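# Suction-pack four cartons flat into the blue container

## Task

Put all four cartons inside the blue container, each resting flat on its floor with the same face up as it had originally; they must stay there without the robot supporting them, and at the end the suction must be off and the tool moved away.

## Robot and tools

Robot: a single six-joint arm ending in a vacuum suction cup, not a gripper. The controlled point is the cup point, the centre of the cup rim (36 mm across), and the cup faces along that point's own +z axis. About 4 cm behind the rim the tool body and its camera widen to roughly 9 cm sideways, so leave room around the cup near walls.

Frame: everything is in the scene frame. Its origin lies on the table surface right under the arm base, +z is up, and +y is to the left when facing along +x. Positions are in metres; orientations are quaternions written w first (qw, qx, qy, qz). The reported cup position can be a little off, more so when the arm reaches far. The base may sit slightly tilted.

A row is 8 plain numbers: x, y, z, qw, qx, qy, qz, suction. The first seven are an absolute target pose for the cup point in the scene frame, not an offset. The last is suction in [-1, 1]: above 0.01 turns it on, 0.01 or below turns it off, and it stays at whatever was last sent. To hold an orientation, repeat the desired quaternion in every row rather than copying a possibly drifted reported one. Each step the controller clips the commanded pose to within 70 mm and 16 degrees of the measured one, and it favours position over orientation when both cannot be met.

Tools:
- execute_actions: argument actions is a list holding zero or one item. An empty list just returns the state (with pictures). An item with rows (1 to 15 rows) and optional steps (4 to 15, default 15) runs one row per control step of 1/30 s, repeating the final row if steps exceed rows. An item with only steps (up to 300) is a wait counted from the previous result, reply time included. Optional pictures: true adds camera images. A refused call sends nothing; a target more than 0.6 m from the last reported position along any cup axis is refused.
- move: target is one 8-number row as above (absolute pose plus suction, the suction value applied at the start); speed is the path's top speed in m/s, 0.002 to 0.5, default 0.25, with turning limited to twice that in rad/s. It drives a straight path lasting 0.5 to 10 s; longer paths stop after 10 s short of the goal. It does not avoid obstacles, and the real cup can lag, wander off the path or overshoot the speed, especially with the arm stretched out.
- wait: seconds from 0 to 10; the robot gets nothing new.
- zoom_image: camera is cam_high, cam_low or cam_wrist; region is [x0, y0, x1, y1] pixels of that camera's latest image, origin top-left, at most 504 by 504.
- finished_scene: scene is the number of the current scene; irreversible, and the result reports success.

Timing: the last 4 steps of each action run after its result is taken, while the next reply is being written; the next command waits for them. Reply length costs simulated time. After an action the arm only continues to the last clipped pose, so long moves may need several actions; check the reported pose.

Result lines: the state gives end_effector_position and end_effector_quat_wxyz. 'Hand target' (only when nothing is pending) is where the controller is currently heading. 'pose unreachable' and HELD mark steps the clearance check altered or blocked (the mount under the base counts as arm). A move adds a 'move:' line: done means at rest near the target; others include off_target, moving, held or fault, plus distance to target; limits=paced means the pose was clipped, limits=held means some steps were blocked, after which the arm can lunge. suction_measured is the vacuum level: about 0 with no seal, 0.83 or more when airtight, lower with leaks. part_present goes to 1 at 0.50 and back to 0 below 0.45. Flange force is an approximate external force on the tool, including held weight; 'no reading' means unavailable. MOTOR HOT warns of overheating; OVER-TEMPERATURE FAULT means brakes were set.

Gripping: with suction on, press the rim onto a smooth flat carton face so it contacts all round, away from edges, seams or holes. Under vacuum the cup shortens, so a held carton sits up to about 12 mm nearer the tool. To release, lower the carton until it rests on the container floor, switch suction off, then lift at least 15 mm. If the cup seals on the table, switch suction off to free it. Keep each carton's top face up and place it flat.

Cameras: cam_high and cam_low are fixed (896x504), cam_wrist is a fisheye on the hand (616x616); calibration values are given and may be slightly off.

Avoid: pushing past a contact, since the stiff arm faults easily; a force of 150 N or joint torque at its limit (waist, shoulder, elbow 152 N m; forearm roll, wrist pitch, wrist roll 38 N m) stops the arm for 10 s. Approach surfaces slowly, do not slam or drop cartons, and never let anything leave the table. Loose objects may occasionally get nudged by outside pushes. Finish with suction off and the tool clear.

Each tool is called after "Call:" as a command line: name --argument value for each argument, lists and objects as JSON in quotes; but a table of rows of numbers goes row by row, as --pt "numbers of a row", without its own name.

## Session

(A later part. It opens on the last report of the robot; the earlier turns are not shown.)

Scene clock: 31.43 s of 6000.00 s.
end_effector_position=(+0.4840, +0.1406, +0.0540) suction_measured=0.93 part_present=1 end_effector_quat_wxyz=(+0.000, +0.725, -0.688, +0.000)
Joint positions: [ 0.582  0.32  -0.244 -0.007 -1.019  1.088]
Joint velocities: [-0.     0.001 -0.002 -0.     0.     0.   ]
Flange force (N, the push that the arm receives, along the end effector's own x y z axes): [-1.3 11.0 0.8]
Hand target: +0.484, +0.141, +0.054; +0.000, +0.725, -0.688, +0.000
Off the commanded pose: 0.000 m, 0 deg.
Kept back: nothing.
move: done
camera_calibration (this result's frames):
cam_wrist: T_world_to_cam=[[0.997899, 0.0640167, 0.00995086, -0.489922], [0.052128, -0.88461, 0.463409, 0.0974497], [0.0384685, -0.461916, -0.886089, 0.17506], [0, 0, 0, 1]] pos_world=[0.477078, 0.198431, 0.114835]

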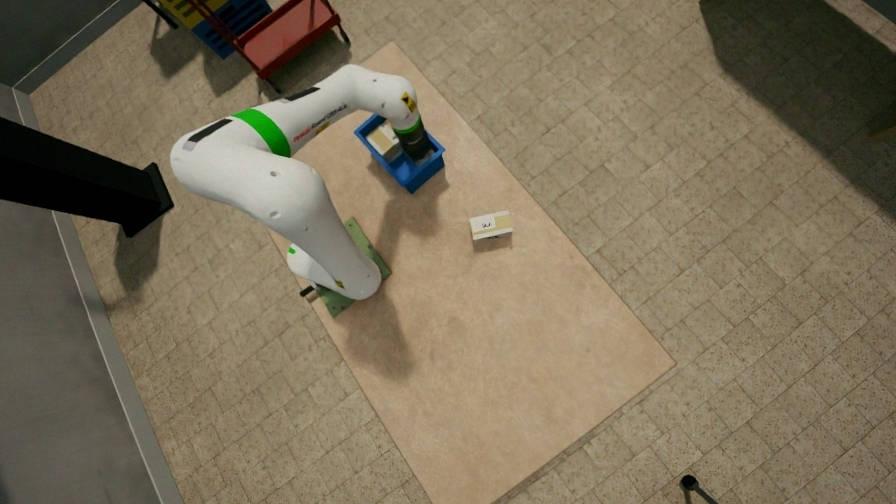

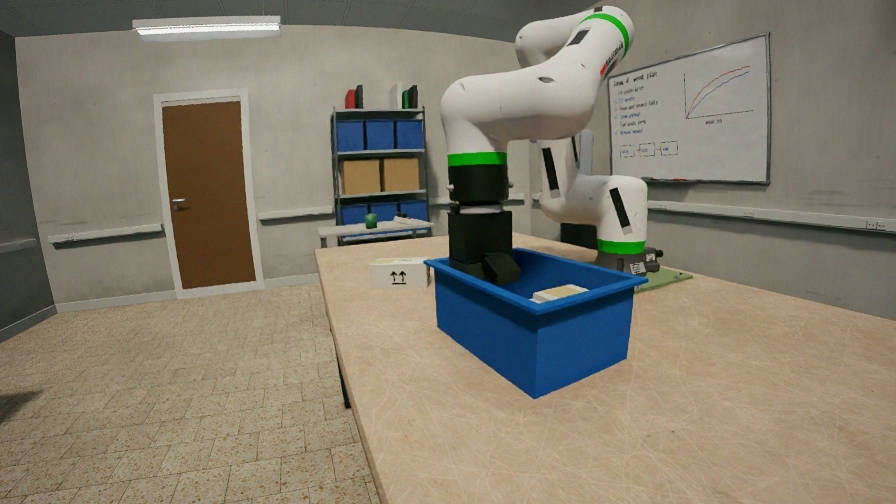

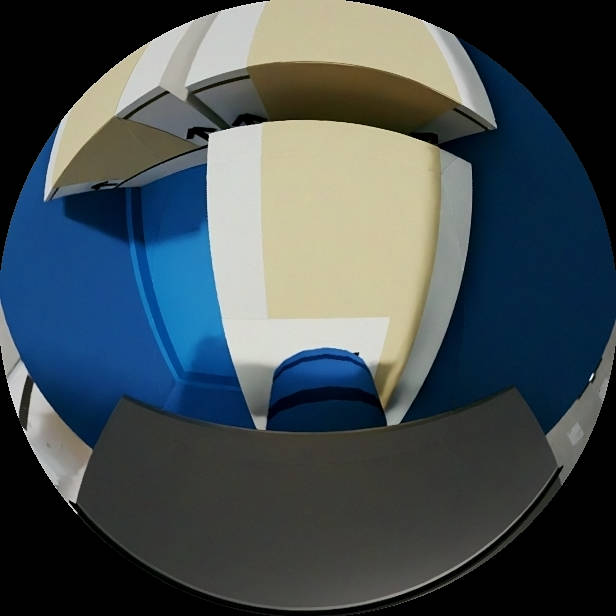

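Call:
move --target '[0.4805,0.1406,0.0535,0,-0.725,0.688,0,1]' --speed 0.008

Call:
move --target '[0.4805,0.1406,0.056,0,-0.725,0.688,0,0]' --speed 0.005

Call:
move --target '[0.4805,0.1406,0.15,0,-0.725,0.688,0,0]' --speed 0.12

Call:
move --target '[0.41,0.11,0.22,0,-0.725,0.688,0,0]'

Call:
zoom_image --camera "cam_wrist" --region '[200, 70, 460, 330]'

Scene clock: 32.37 s of 6000.00 s.
end_effector_position=(+0.4805, +0.1406, +0.0535) suction_measured=0.93 part_present=1 end_effector_quat_wxyz=(+0.000, +0.725, -0.688, -0.000)
Joint positions: [ 0.585  0.313 -0.254 -0.007 -1.016  1.084]
Joint velocities: [-0.     0.001 -0.003 -0.    -0.    -0.   ]
Flange force (N, the push that the arm receives, along the end effector's own x y z axes): [0.6 8.2 1.6]
Hand target: +0.480, +0.141, +0.054; +0.000, +0.725, -0.688, -0.000
Off the commanded pose: 0.000 m, 0 deg.
Kept back: nothing.
move: done
camera_calibration (this result's frames):
cam_wrist: T_world_to_cam=[[0.997898, 0.0640416, 0.0098896, -0.486387], [0.0521813, -0.884642, 0.463341, 0.0978304], [0.0384219, -0.461851, -0.886125, 0.174751], [0, 0, 0, 1]] pos_world=[0.473546, 0.198403, 0.114332]

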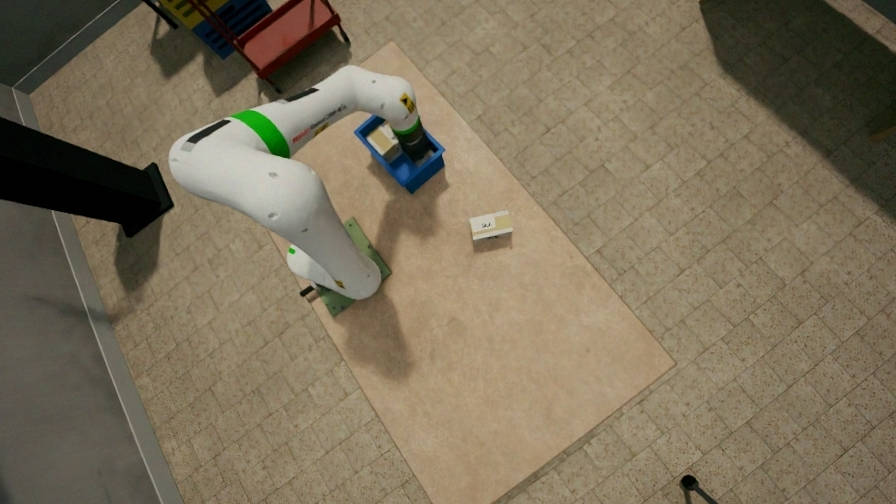

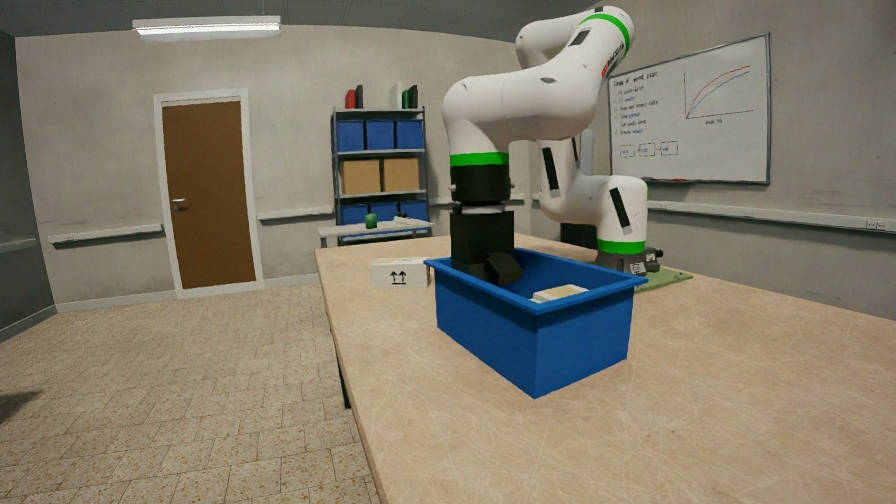

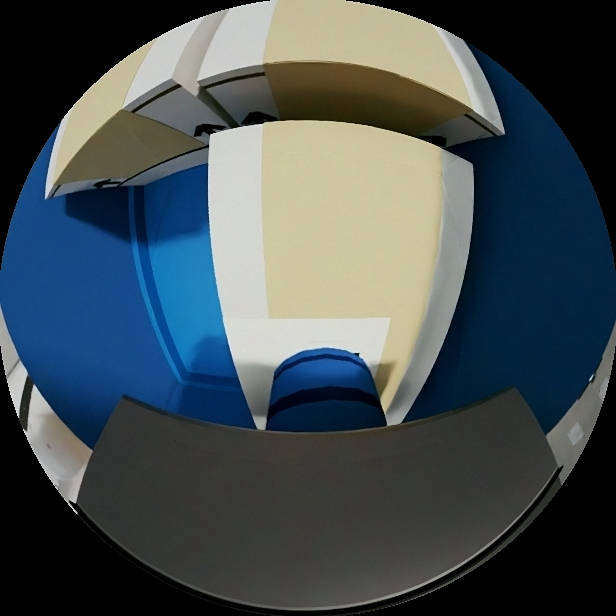

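Scene clock: 33.10 s of 6000.00 s.
end_effector_position=(+0.4805, +0.1406, +0.0560) suction_measured=0.00 part_present=0 end_effector_quat_wxyz=(-0.000, +0.725, -0.688, -0.000)
Joint positions: [ 0.585  0.31  -0.252 -0.007 -1.021  1.084]
Joint velocities: [ 0.     0.001 -0.    -0.001 -0.001 -0.   ]
Flange force (N, the push that the arm receives, along the end effector's own x y z axes): [1.5 7.5 -9.6]
Hand target: +0.480, +0.141, +0.056; -0.000, +0.725, -0.688, -0.000
Off the commanded pose: 0.000 m, 0 deg.
Kept back: nothing.
move: done
camera_calibration (this result's frames):
cam_wrist: T_world_to_cam=[[0.997896, 0.0640801, 0.00989146, -0.486409], [0.0522156, -0.884653, 0.463318, 0.09668], [0.03844, -0.461826, -0.886137, 0.176964], [0, 0, 0, 1]] pos_world=[0.473535, 0.198424, 0.116832]

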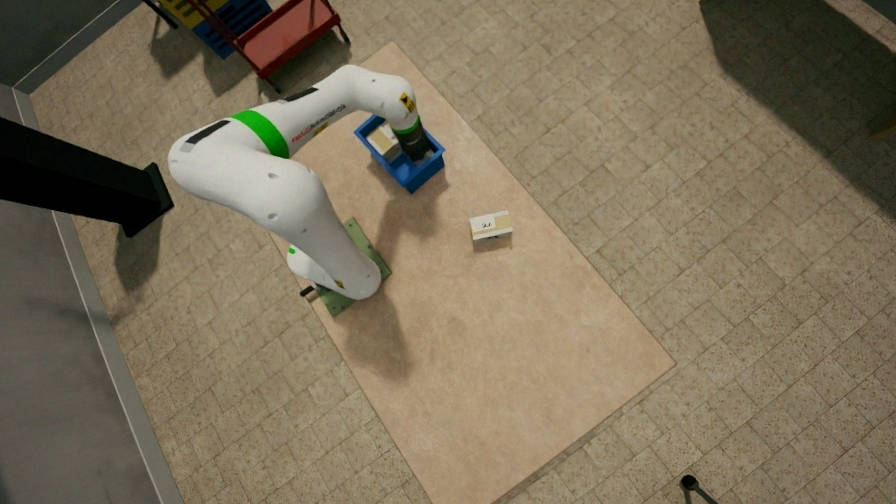

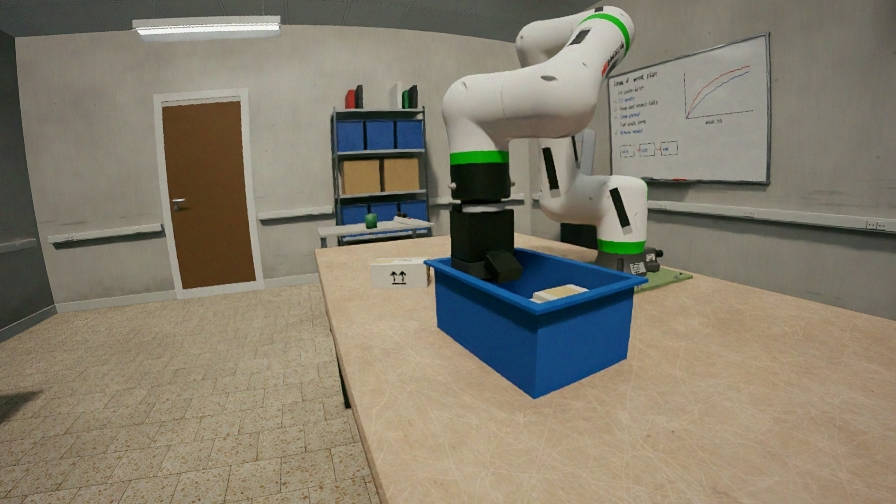

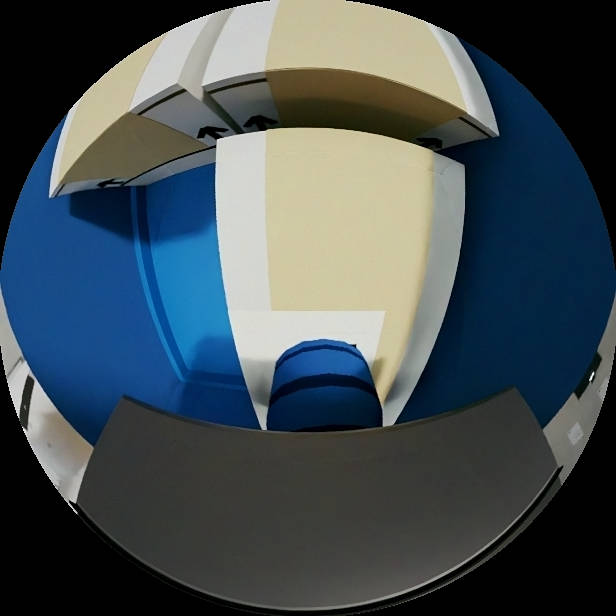

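Scene clock: 34.20 s of 6000.00 s.
end_effector_position=(+0.4805, +0.1406, +0.1501) suction_measured=0.00 part_present=0 end_effector_quat_wxyz=(-0.000, +0.726, -0.688, -0.000)
Joint positions: [ 0.584  0.21  -0.135 -0.007 -1.238  1.084]
Joint velocities: [-0.    -0.     0.     0.001 -0.002 -0.   ]
Flange force (N, the push that the arm receives, along the end effector's own x y z axes): [0.8 8.0 1.0]
Hand target: +0.480, +0.141, +0.150; -0.000, +0.726, -0.688, -0.000
Off the commanded pose: 0.000 m, 0 deg.
Kept back: nothing.
move: done
camera_calibration (this result's frames):
cam_wrist: T_world_to_cam=[[0.997856, 0.0646865, 0.00998542, -0.487458], [0.0527142, -0.884676, 0.463216, 0.0528534], [0.0387977, -0.461697, -0.886189, 0.260218], [0, 0, 0, 1]] pos_world=[0.473531, 0.198432, 0.210988]

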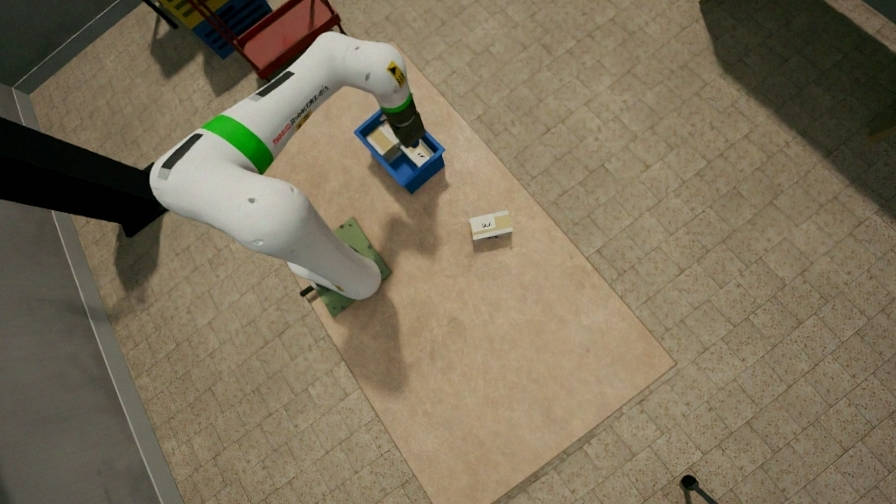

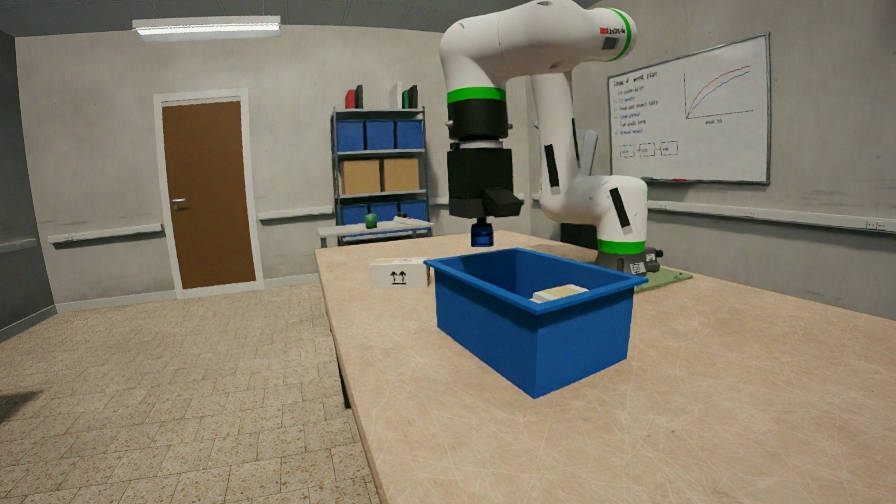

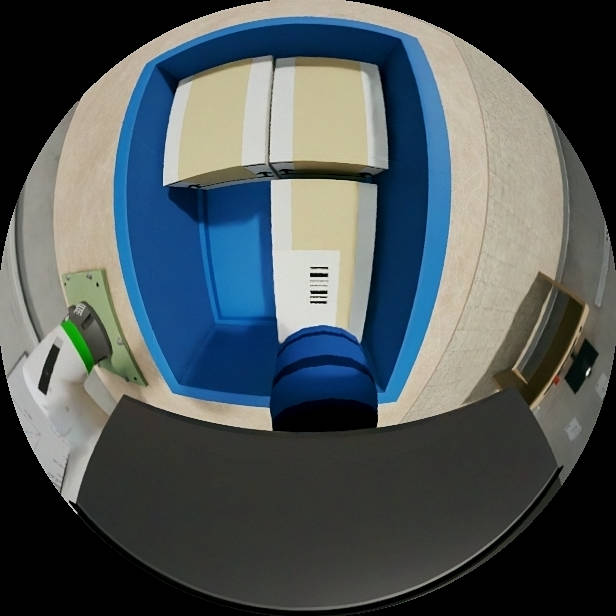

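Scene clock: 35.03 s of 6000.00 s.
end_effector_position=(+0.4099, +0.1101, +0.2201) suction_measured=0.00 part_present=0 end_effector_quat_wxyz=(+0.000, +0.726, -0.688, -0.000)
Joint positions: [ 0.608 -0.024 -0.22  -0.007 -1.388  1.06 ]
Joint velocities: [ 0.    -0.001 -0.     0.    -0.     0.   ]
Flange force (N, the push that the arm receives, along the end effector's own x y z axes): [0.3 9.3 1.9]
Hand target: +0.410, +0.110, +0.220; +0.000, +0.726, -0.688, -0.000
Off the commanded pose: 0.000 m, 0 deg.
Kept back: nothing.
move: done
camera_calibration (this result's frames):
cam_wrist: T_world_to_cam=[[0.997874, 0.0644632, 0.00959024, -0.415644], [0.0526976, -0.884663, 0.463243, -0.00283345], [0.0383463, -0.461753, -0.886179, 0.311025], [0, 0, 0, 1]] pos_world=[0.402983, 0.167904, 0.280922]

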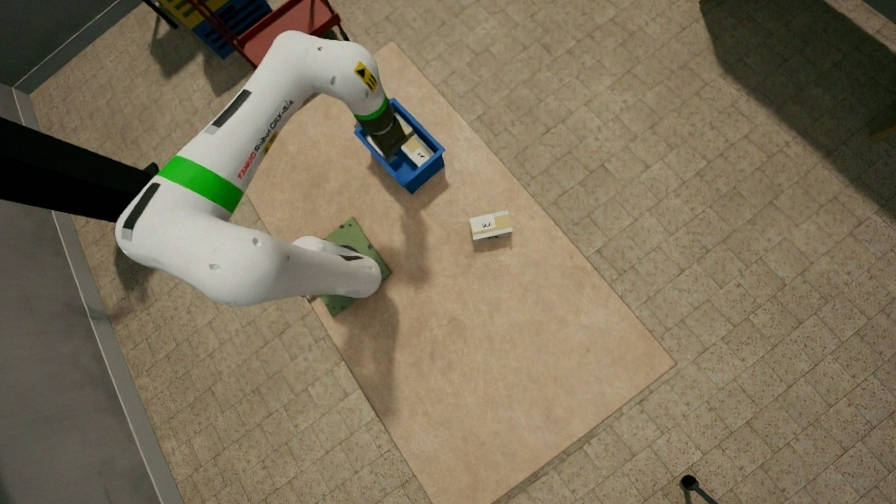

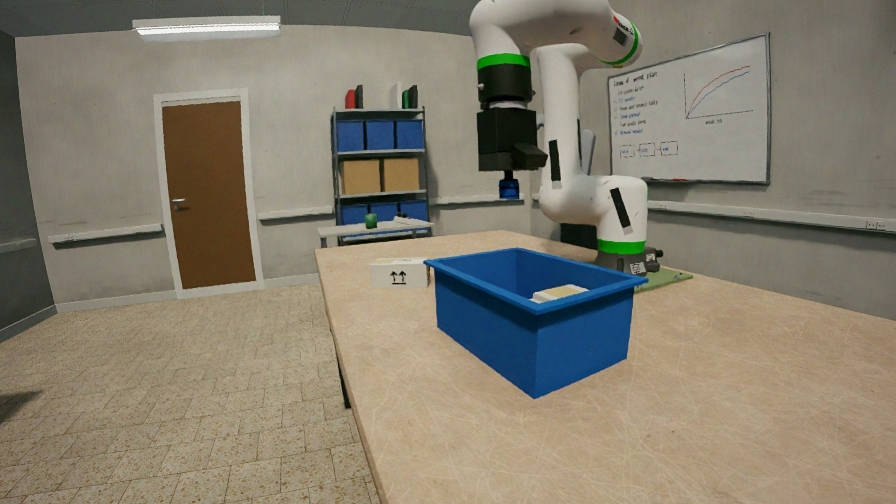

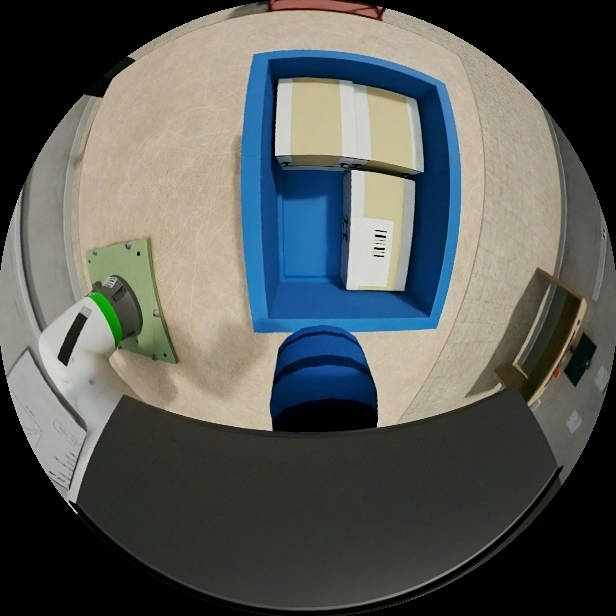

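Region (200, 70, 460, 330) of cam_wrist's 616x616 image, scaled by 1.938, with more detail than that image has.

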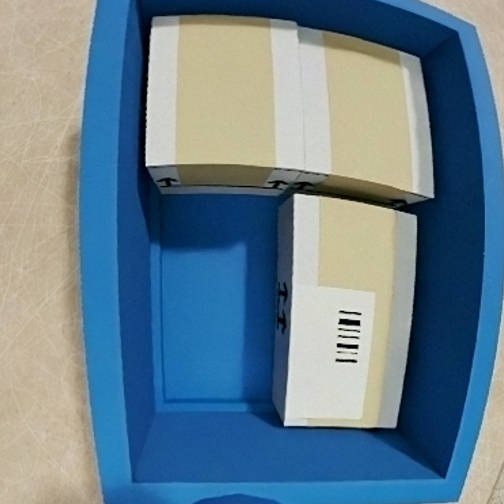

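Call:
move --target '[0.528,-0.221,0.19,0,0.233,0.972,0,0]' --speed 0.4

Call:
zoom_image --camera "cam_wrist" --region '[220, 160, 400, 340]'

Scene clock: 38.33 s of 6000.00 s.
end_effector_position=(+0.5286, -0.2218, +0.1898) suction_measured=0.00 part_present=0 end_effector_quat_wxyz=(+0.001, +0.233, +0.972, -0.000)
Joint positions: [-0.123  0.357  0.145  0.004 -1.369 -0.306]
Joint velocities: [-0.     0.     0.001 -0.001 -0.001  0.   ]
Flange force (N, the push that the arm receives, along the end effector's own x y z axes): [8.1 0.2 1.3]
Hand target: +0.529, -0.222, +0.190; +0.001, +0.233, +0.972, -0.000
Off the commanded pose: 0.001 m, 0 deg.
Kept back: nothing.
move: done
camera_calibration (this result's frames):
cam_wrist: T_world_to_cam=[[-0.442844, -0.896545, 0.00983915, 0.035977], [-0.793585, 0.397047, 0.461061, 0.44338], [-0.417269, 0.19637, -0.887314, 0.513378], [0, 0, 0, 1]] pos_world=[0.582008, -0.244599, 0.250748]

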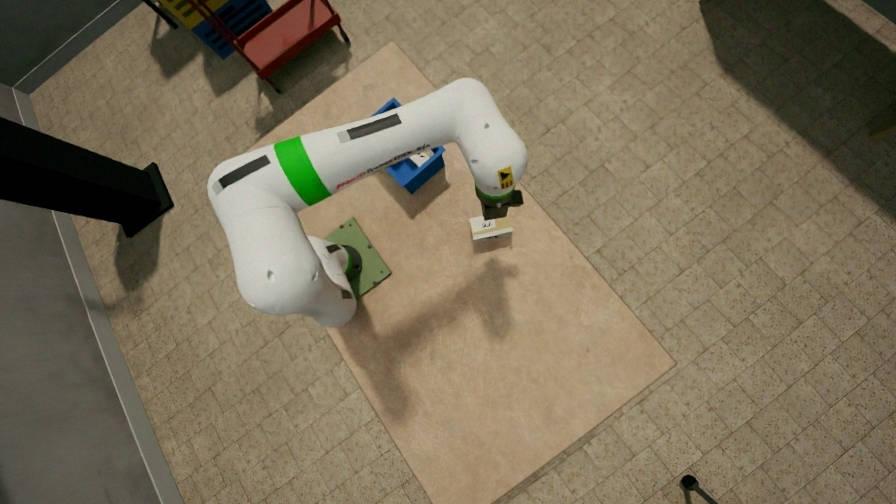

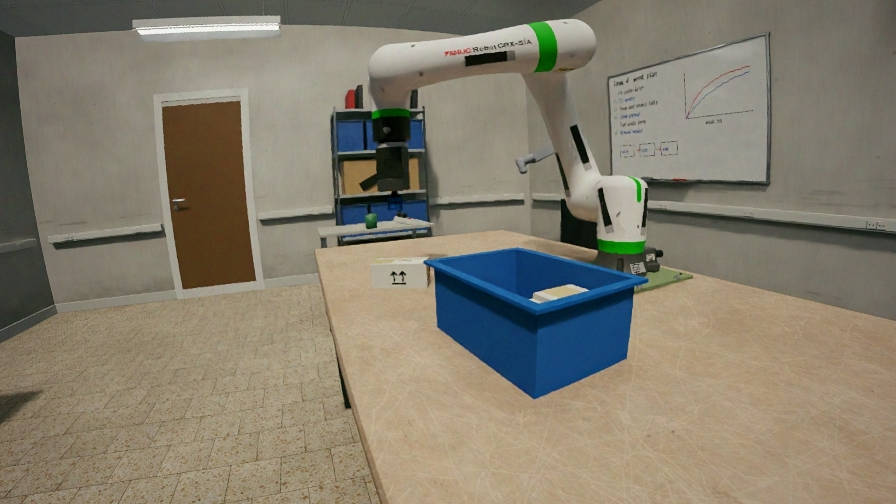

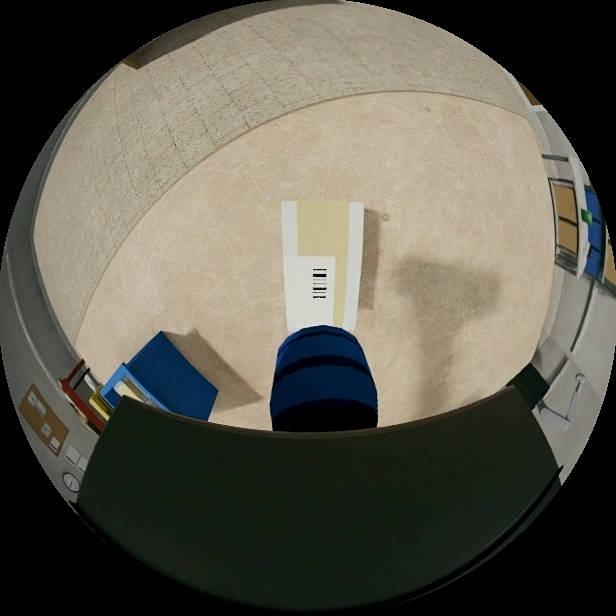

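Region (220, 160, 400, 340) of cam_wrist's 616x616 image, scaled by 2.800, with more detail than that image has.

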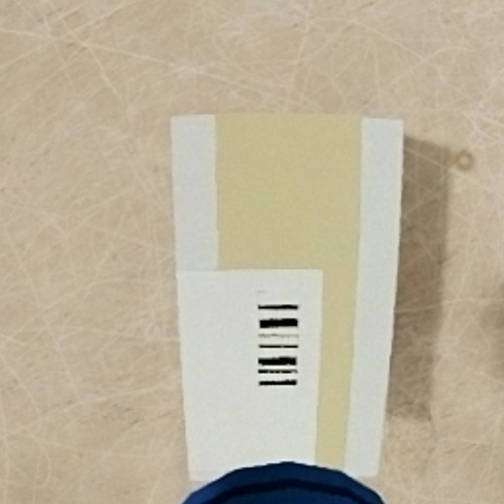

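Call:
move --target '[0.512,-0.23,0.085,0,0.233,0.972,0,0]' --speed 0.15

Call:
move --target '[0.512,-0.23,0.066,0,0.233,0.972,0,1]' --speed 0.02

Call:
move --target '[0.512,-0.23,0.061,0,0.233,0.972,0,1]' --speed 0.01

Scene clock: 39.63 s of 6000.00 s.
end_effector_position=(+0.5120, -0.2301, +0.0850) suction_measured=0.00 part_present=0 end_effector_quat_wxyz=(+0.000, +0.233, +0.972, -0.000)
Joint positions: [-0.143  0.41  -0.04   0.004 -1.134 -0.287]
Joint velocities: [-0.001 -0.    -0.001 -0.     0.     0.   ]
Flange force (N, the push that the arm receives, along the end effector's own x y z axes): [10.1 1.1 0.3]
Hand target: +0.512, -0.230, +0.085; +0.000, +0.233, +0.972, -0.000
Off the commanded pose: 0.000 m, 0 deg.
Kept back: nothing.
move: done
camera_calibration (this result's frames):
cam_wrist: T_world_to_cam=[[-0.443432, -0.896251, 0.0101374, 0.0225891], [-0.792242, 0.397212, 0.463222, 0.480935], [-0.41919, 0.197376, -0.886184, 0.4162], [0, 0, 0, 1]] pos_world=[0.565501, -0.252936, 0.145821]

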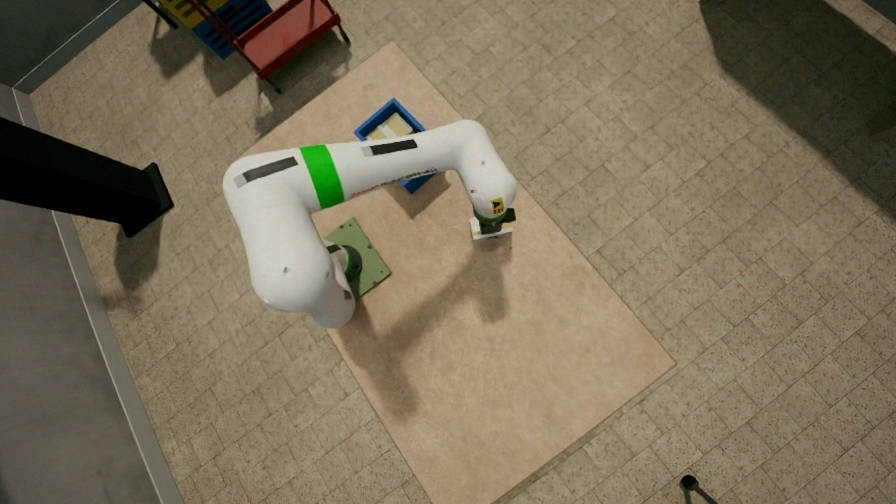

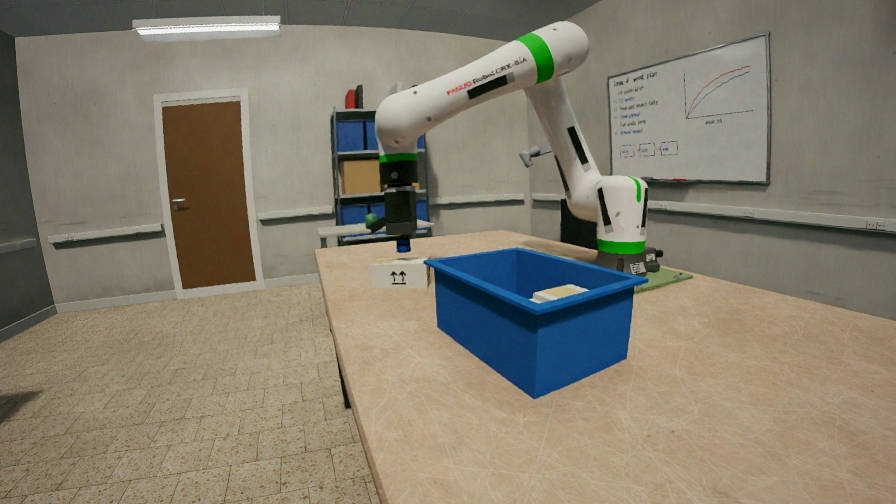

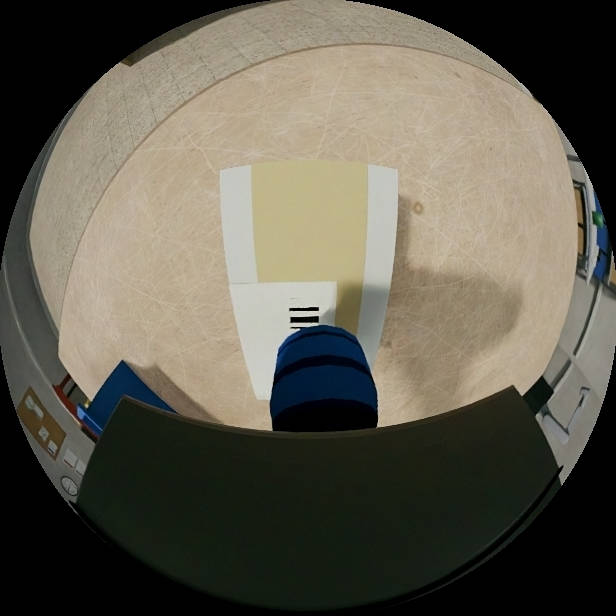

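Scene clock: 40.80 s of 6000.00 s.
end_effector_position=(+0.5120, -0.2300, +0.0660) suction_measured=0.00 part_present=0 end_effector_quat_wxyz=(-0.000, +0.233, +0.972, -0.000)
Joint positions: [-0.143  0.43  -0.06   0.004 -1.094 -0.287]
Joint velocities: [ 0.     0.     0.001  0.001  0.001 -0.   ]
Flange force (N, the push that the arm receives, along the end effector's own x y z axes): [10.3 0.8 -1.0]
Hand target: +0.512, -0.230, +0.066; +0.000, +0.233, +0.972, -0.000
Off the commanded pose: 0.000 m, 0 deg.
Kept back: nothing.
move: done
camera_calibration (this result's frames):
cam_wrist: T_world_to_cam=[[-0.442955, -0.896489, 0.00994236, 0.0225639], [-0.792435, 0.39668, 0.463348, 0.48969], [-0.41933, 0.197363, -0.886121, 0.399422], [0, 0, 0, 1]] pos_world=[0.565532, -0.252853, 0.126815]

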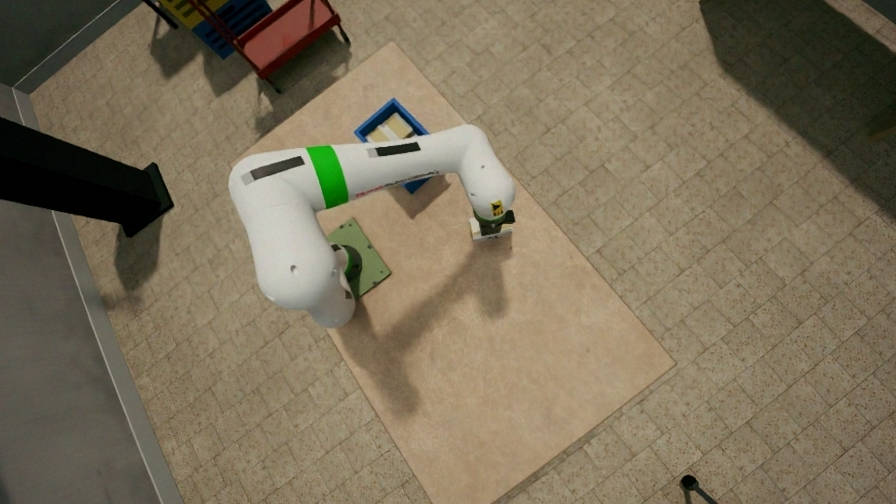

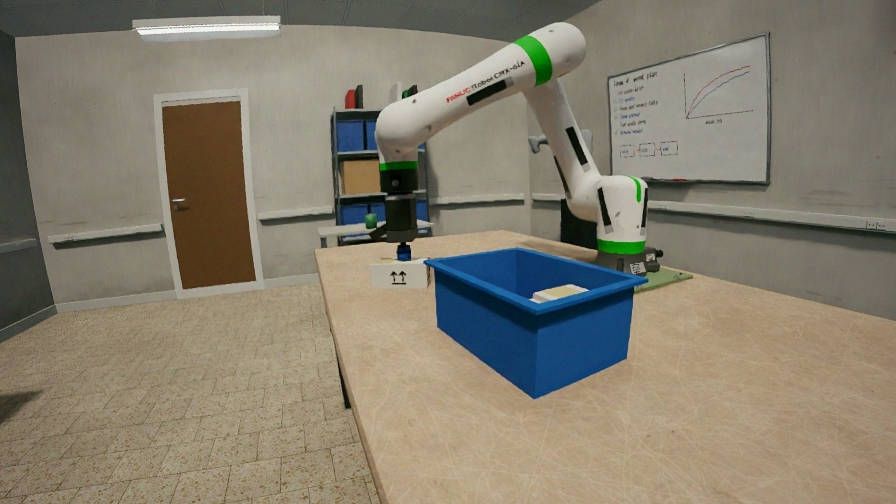

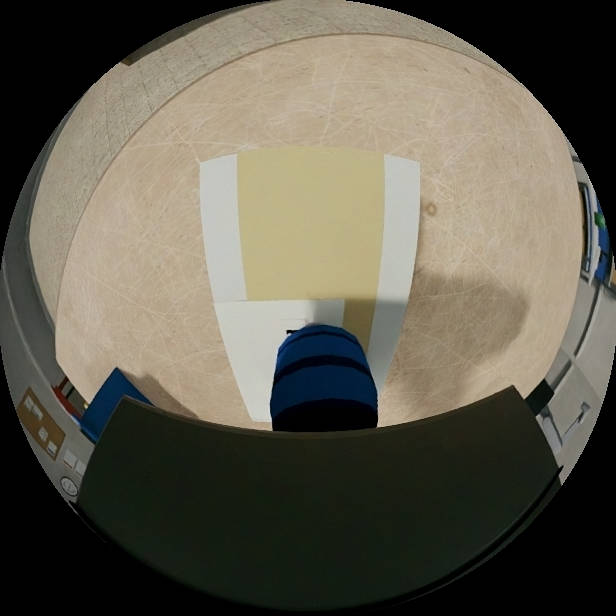

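Scene clock: 41.53 s of 6000.00 s.
end_effector_position=(+0.5120, -0.2300, +0.0609) suction_measured=0.85 part_present=1 end_effector_quat_wxyz=(+0.000, +0.233, +0.972, -0.000)
Joint positions: [-0.143  0.436 -0.065  0.004 -1.083 -0.286]
Joint velocities: [ 0.     0.     0.     0.001  0.    -0.   ]
Flange force (N, the push that the arm receives, along the end effector's own x y z axes): [11.8 -0.4 0.5]
Hand target: +0.512, -0.230, +0.061; +0.000, +0.233, +0.972, -0.000
Off the commanded pose: 0.000 m, 0 deg.
Kept back: nothing.
move: done
camera_calibration (this result's frames):
cam_wrist: T_world_to_cam=[[-0.442885, -0.896524, 0.00991599, 0.022577], [-0.792476, 0.39661, 0.463338, 0.492039], [-0.419327, 0.197348, -0.886126, 0.394962], [0, 0, 0, 1]] pos_world=[0.565546, -0.252851, 0.121782]

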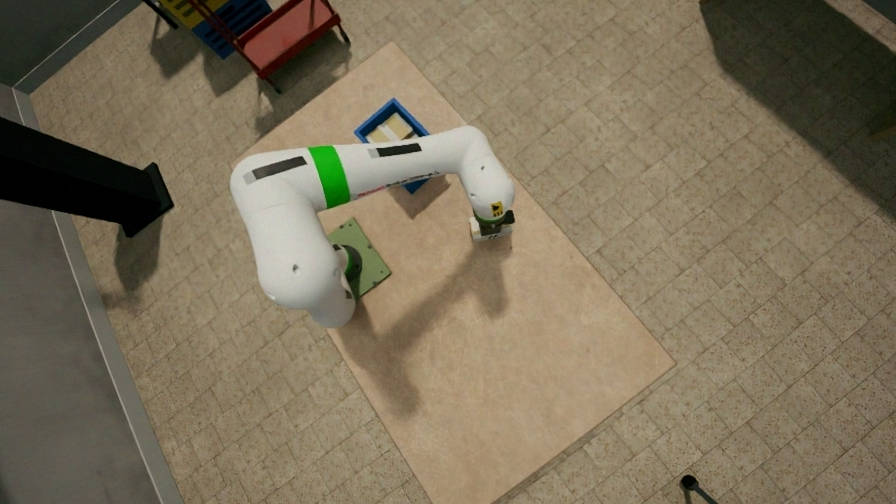

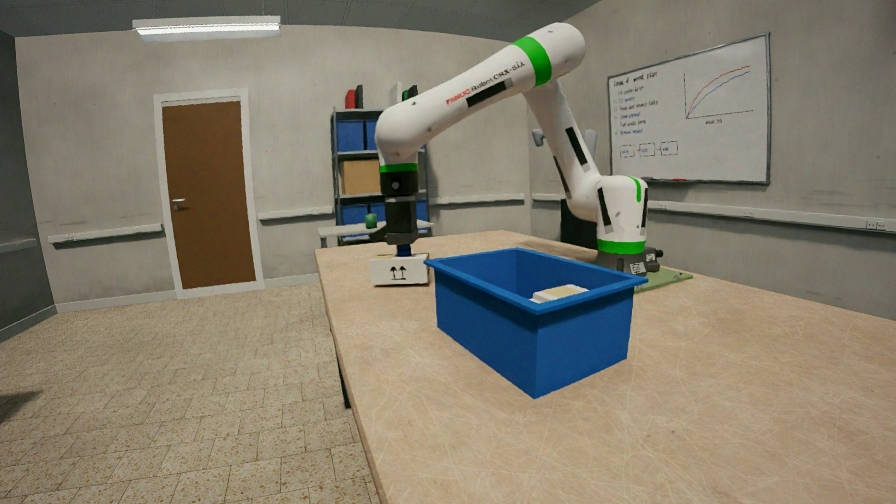

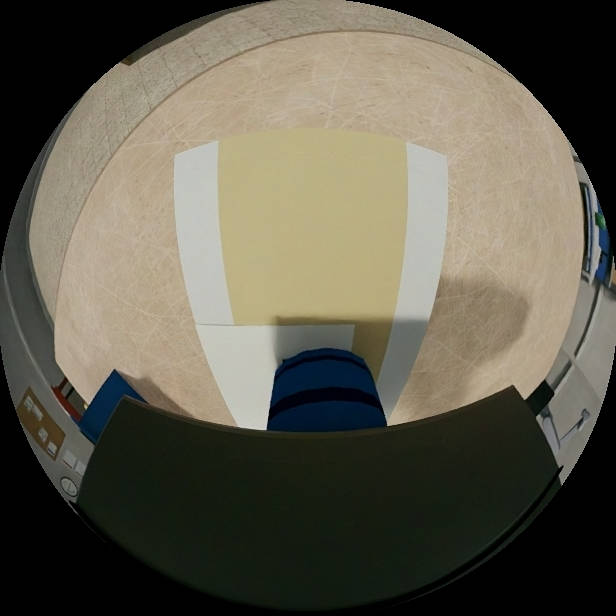

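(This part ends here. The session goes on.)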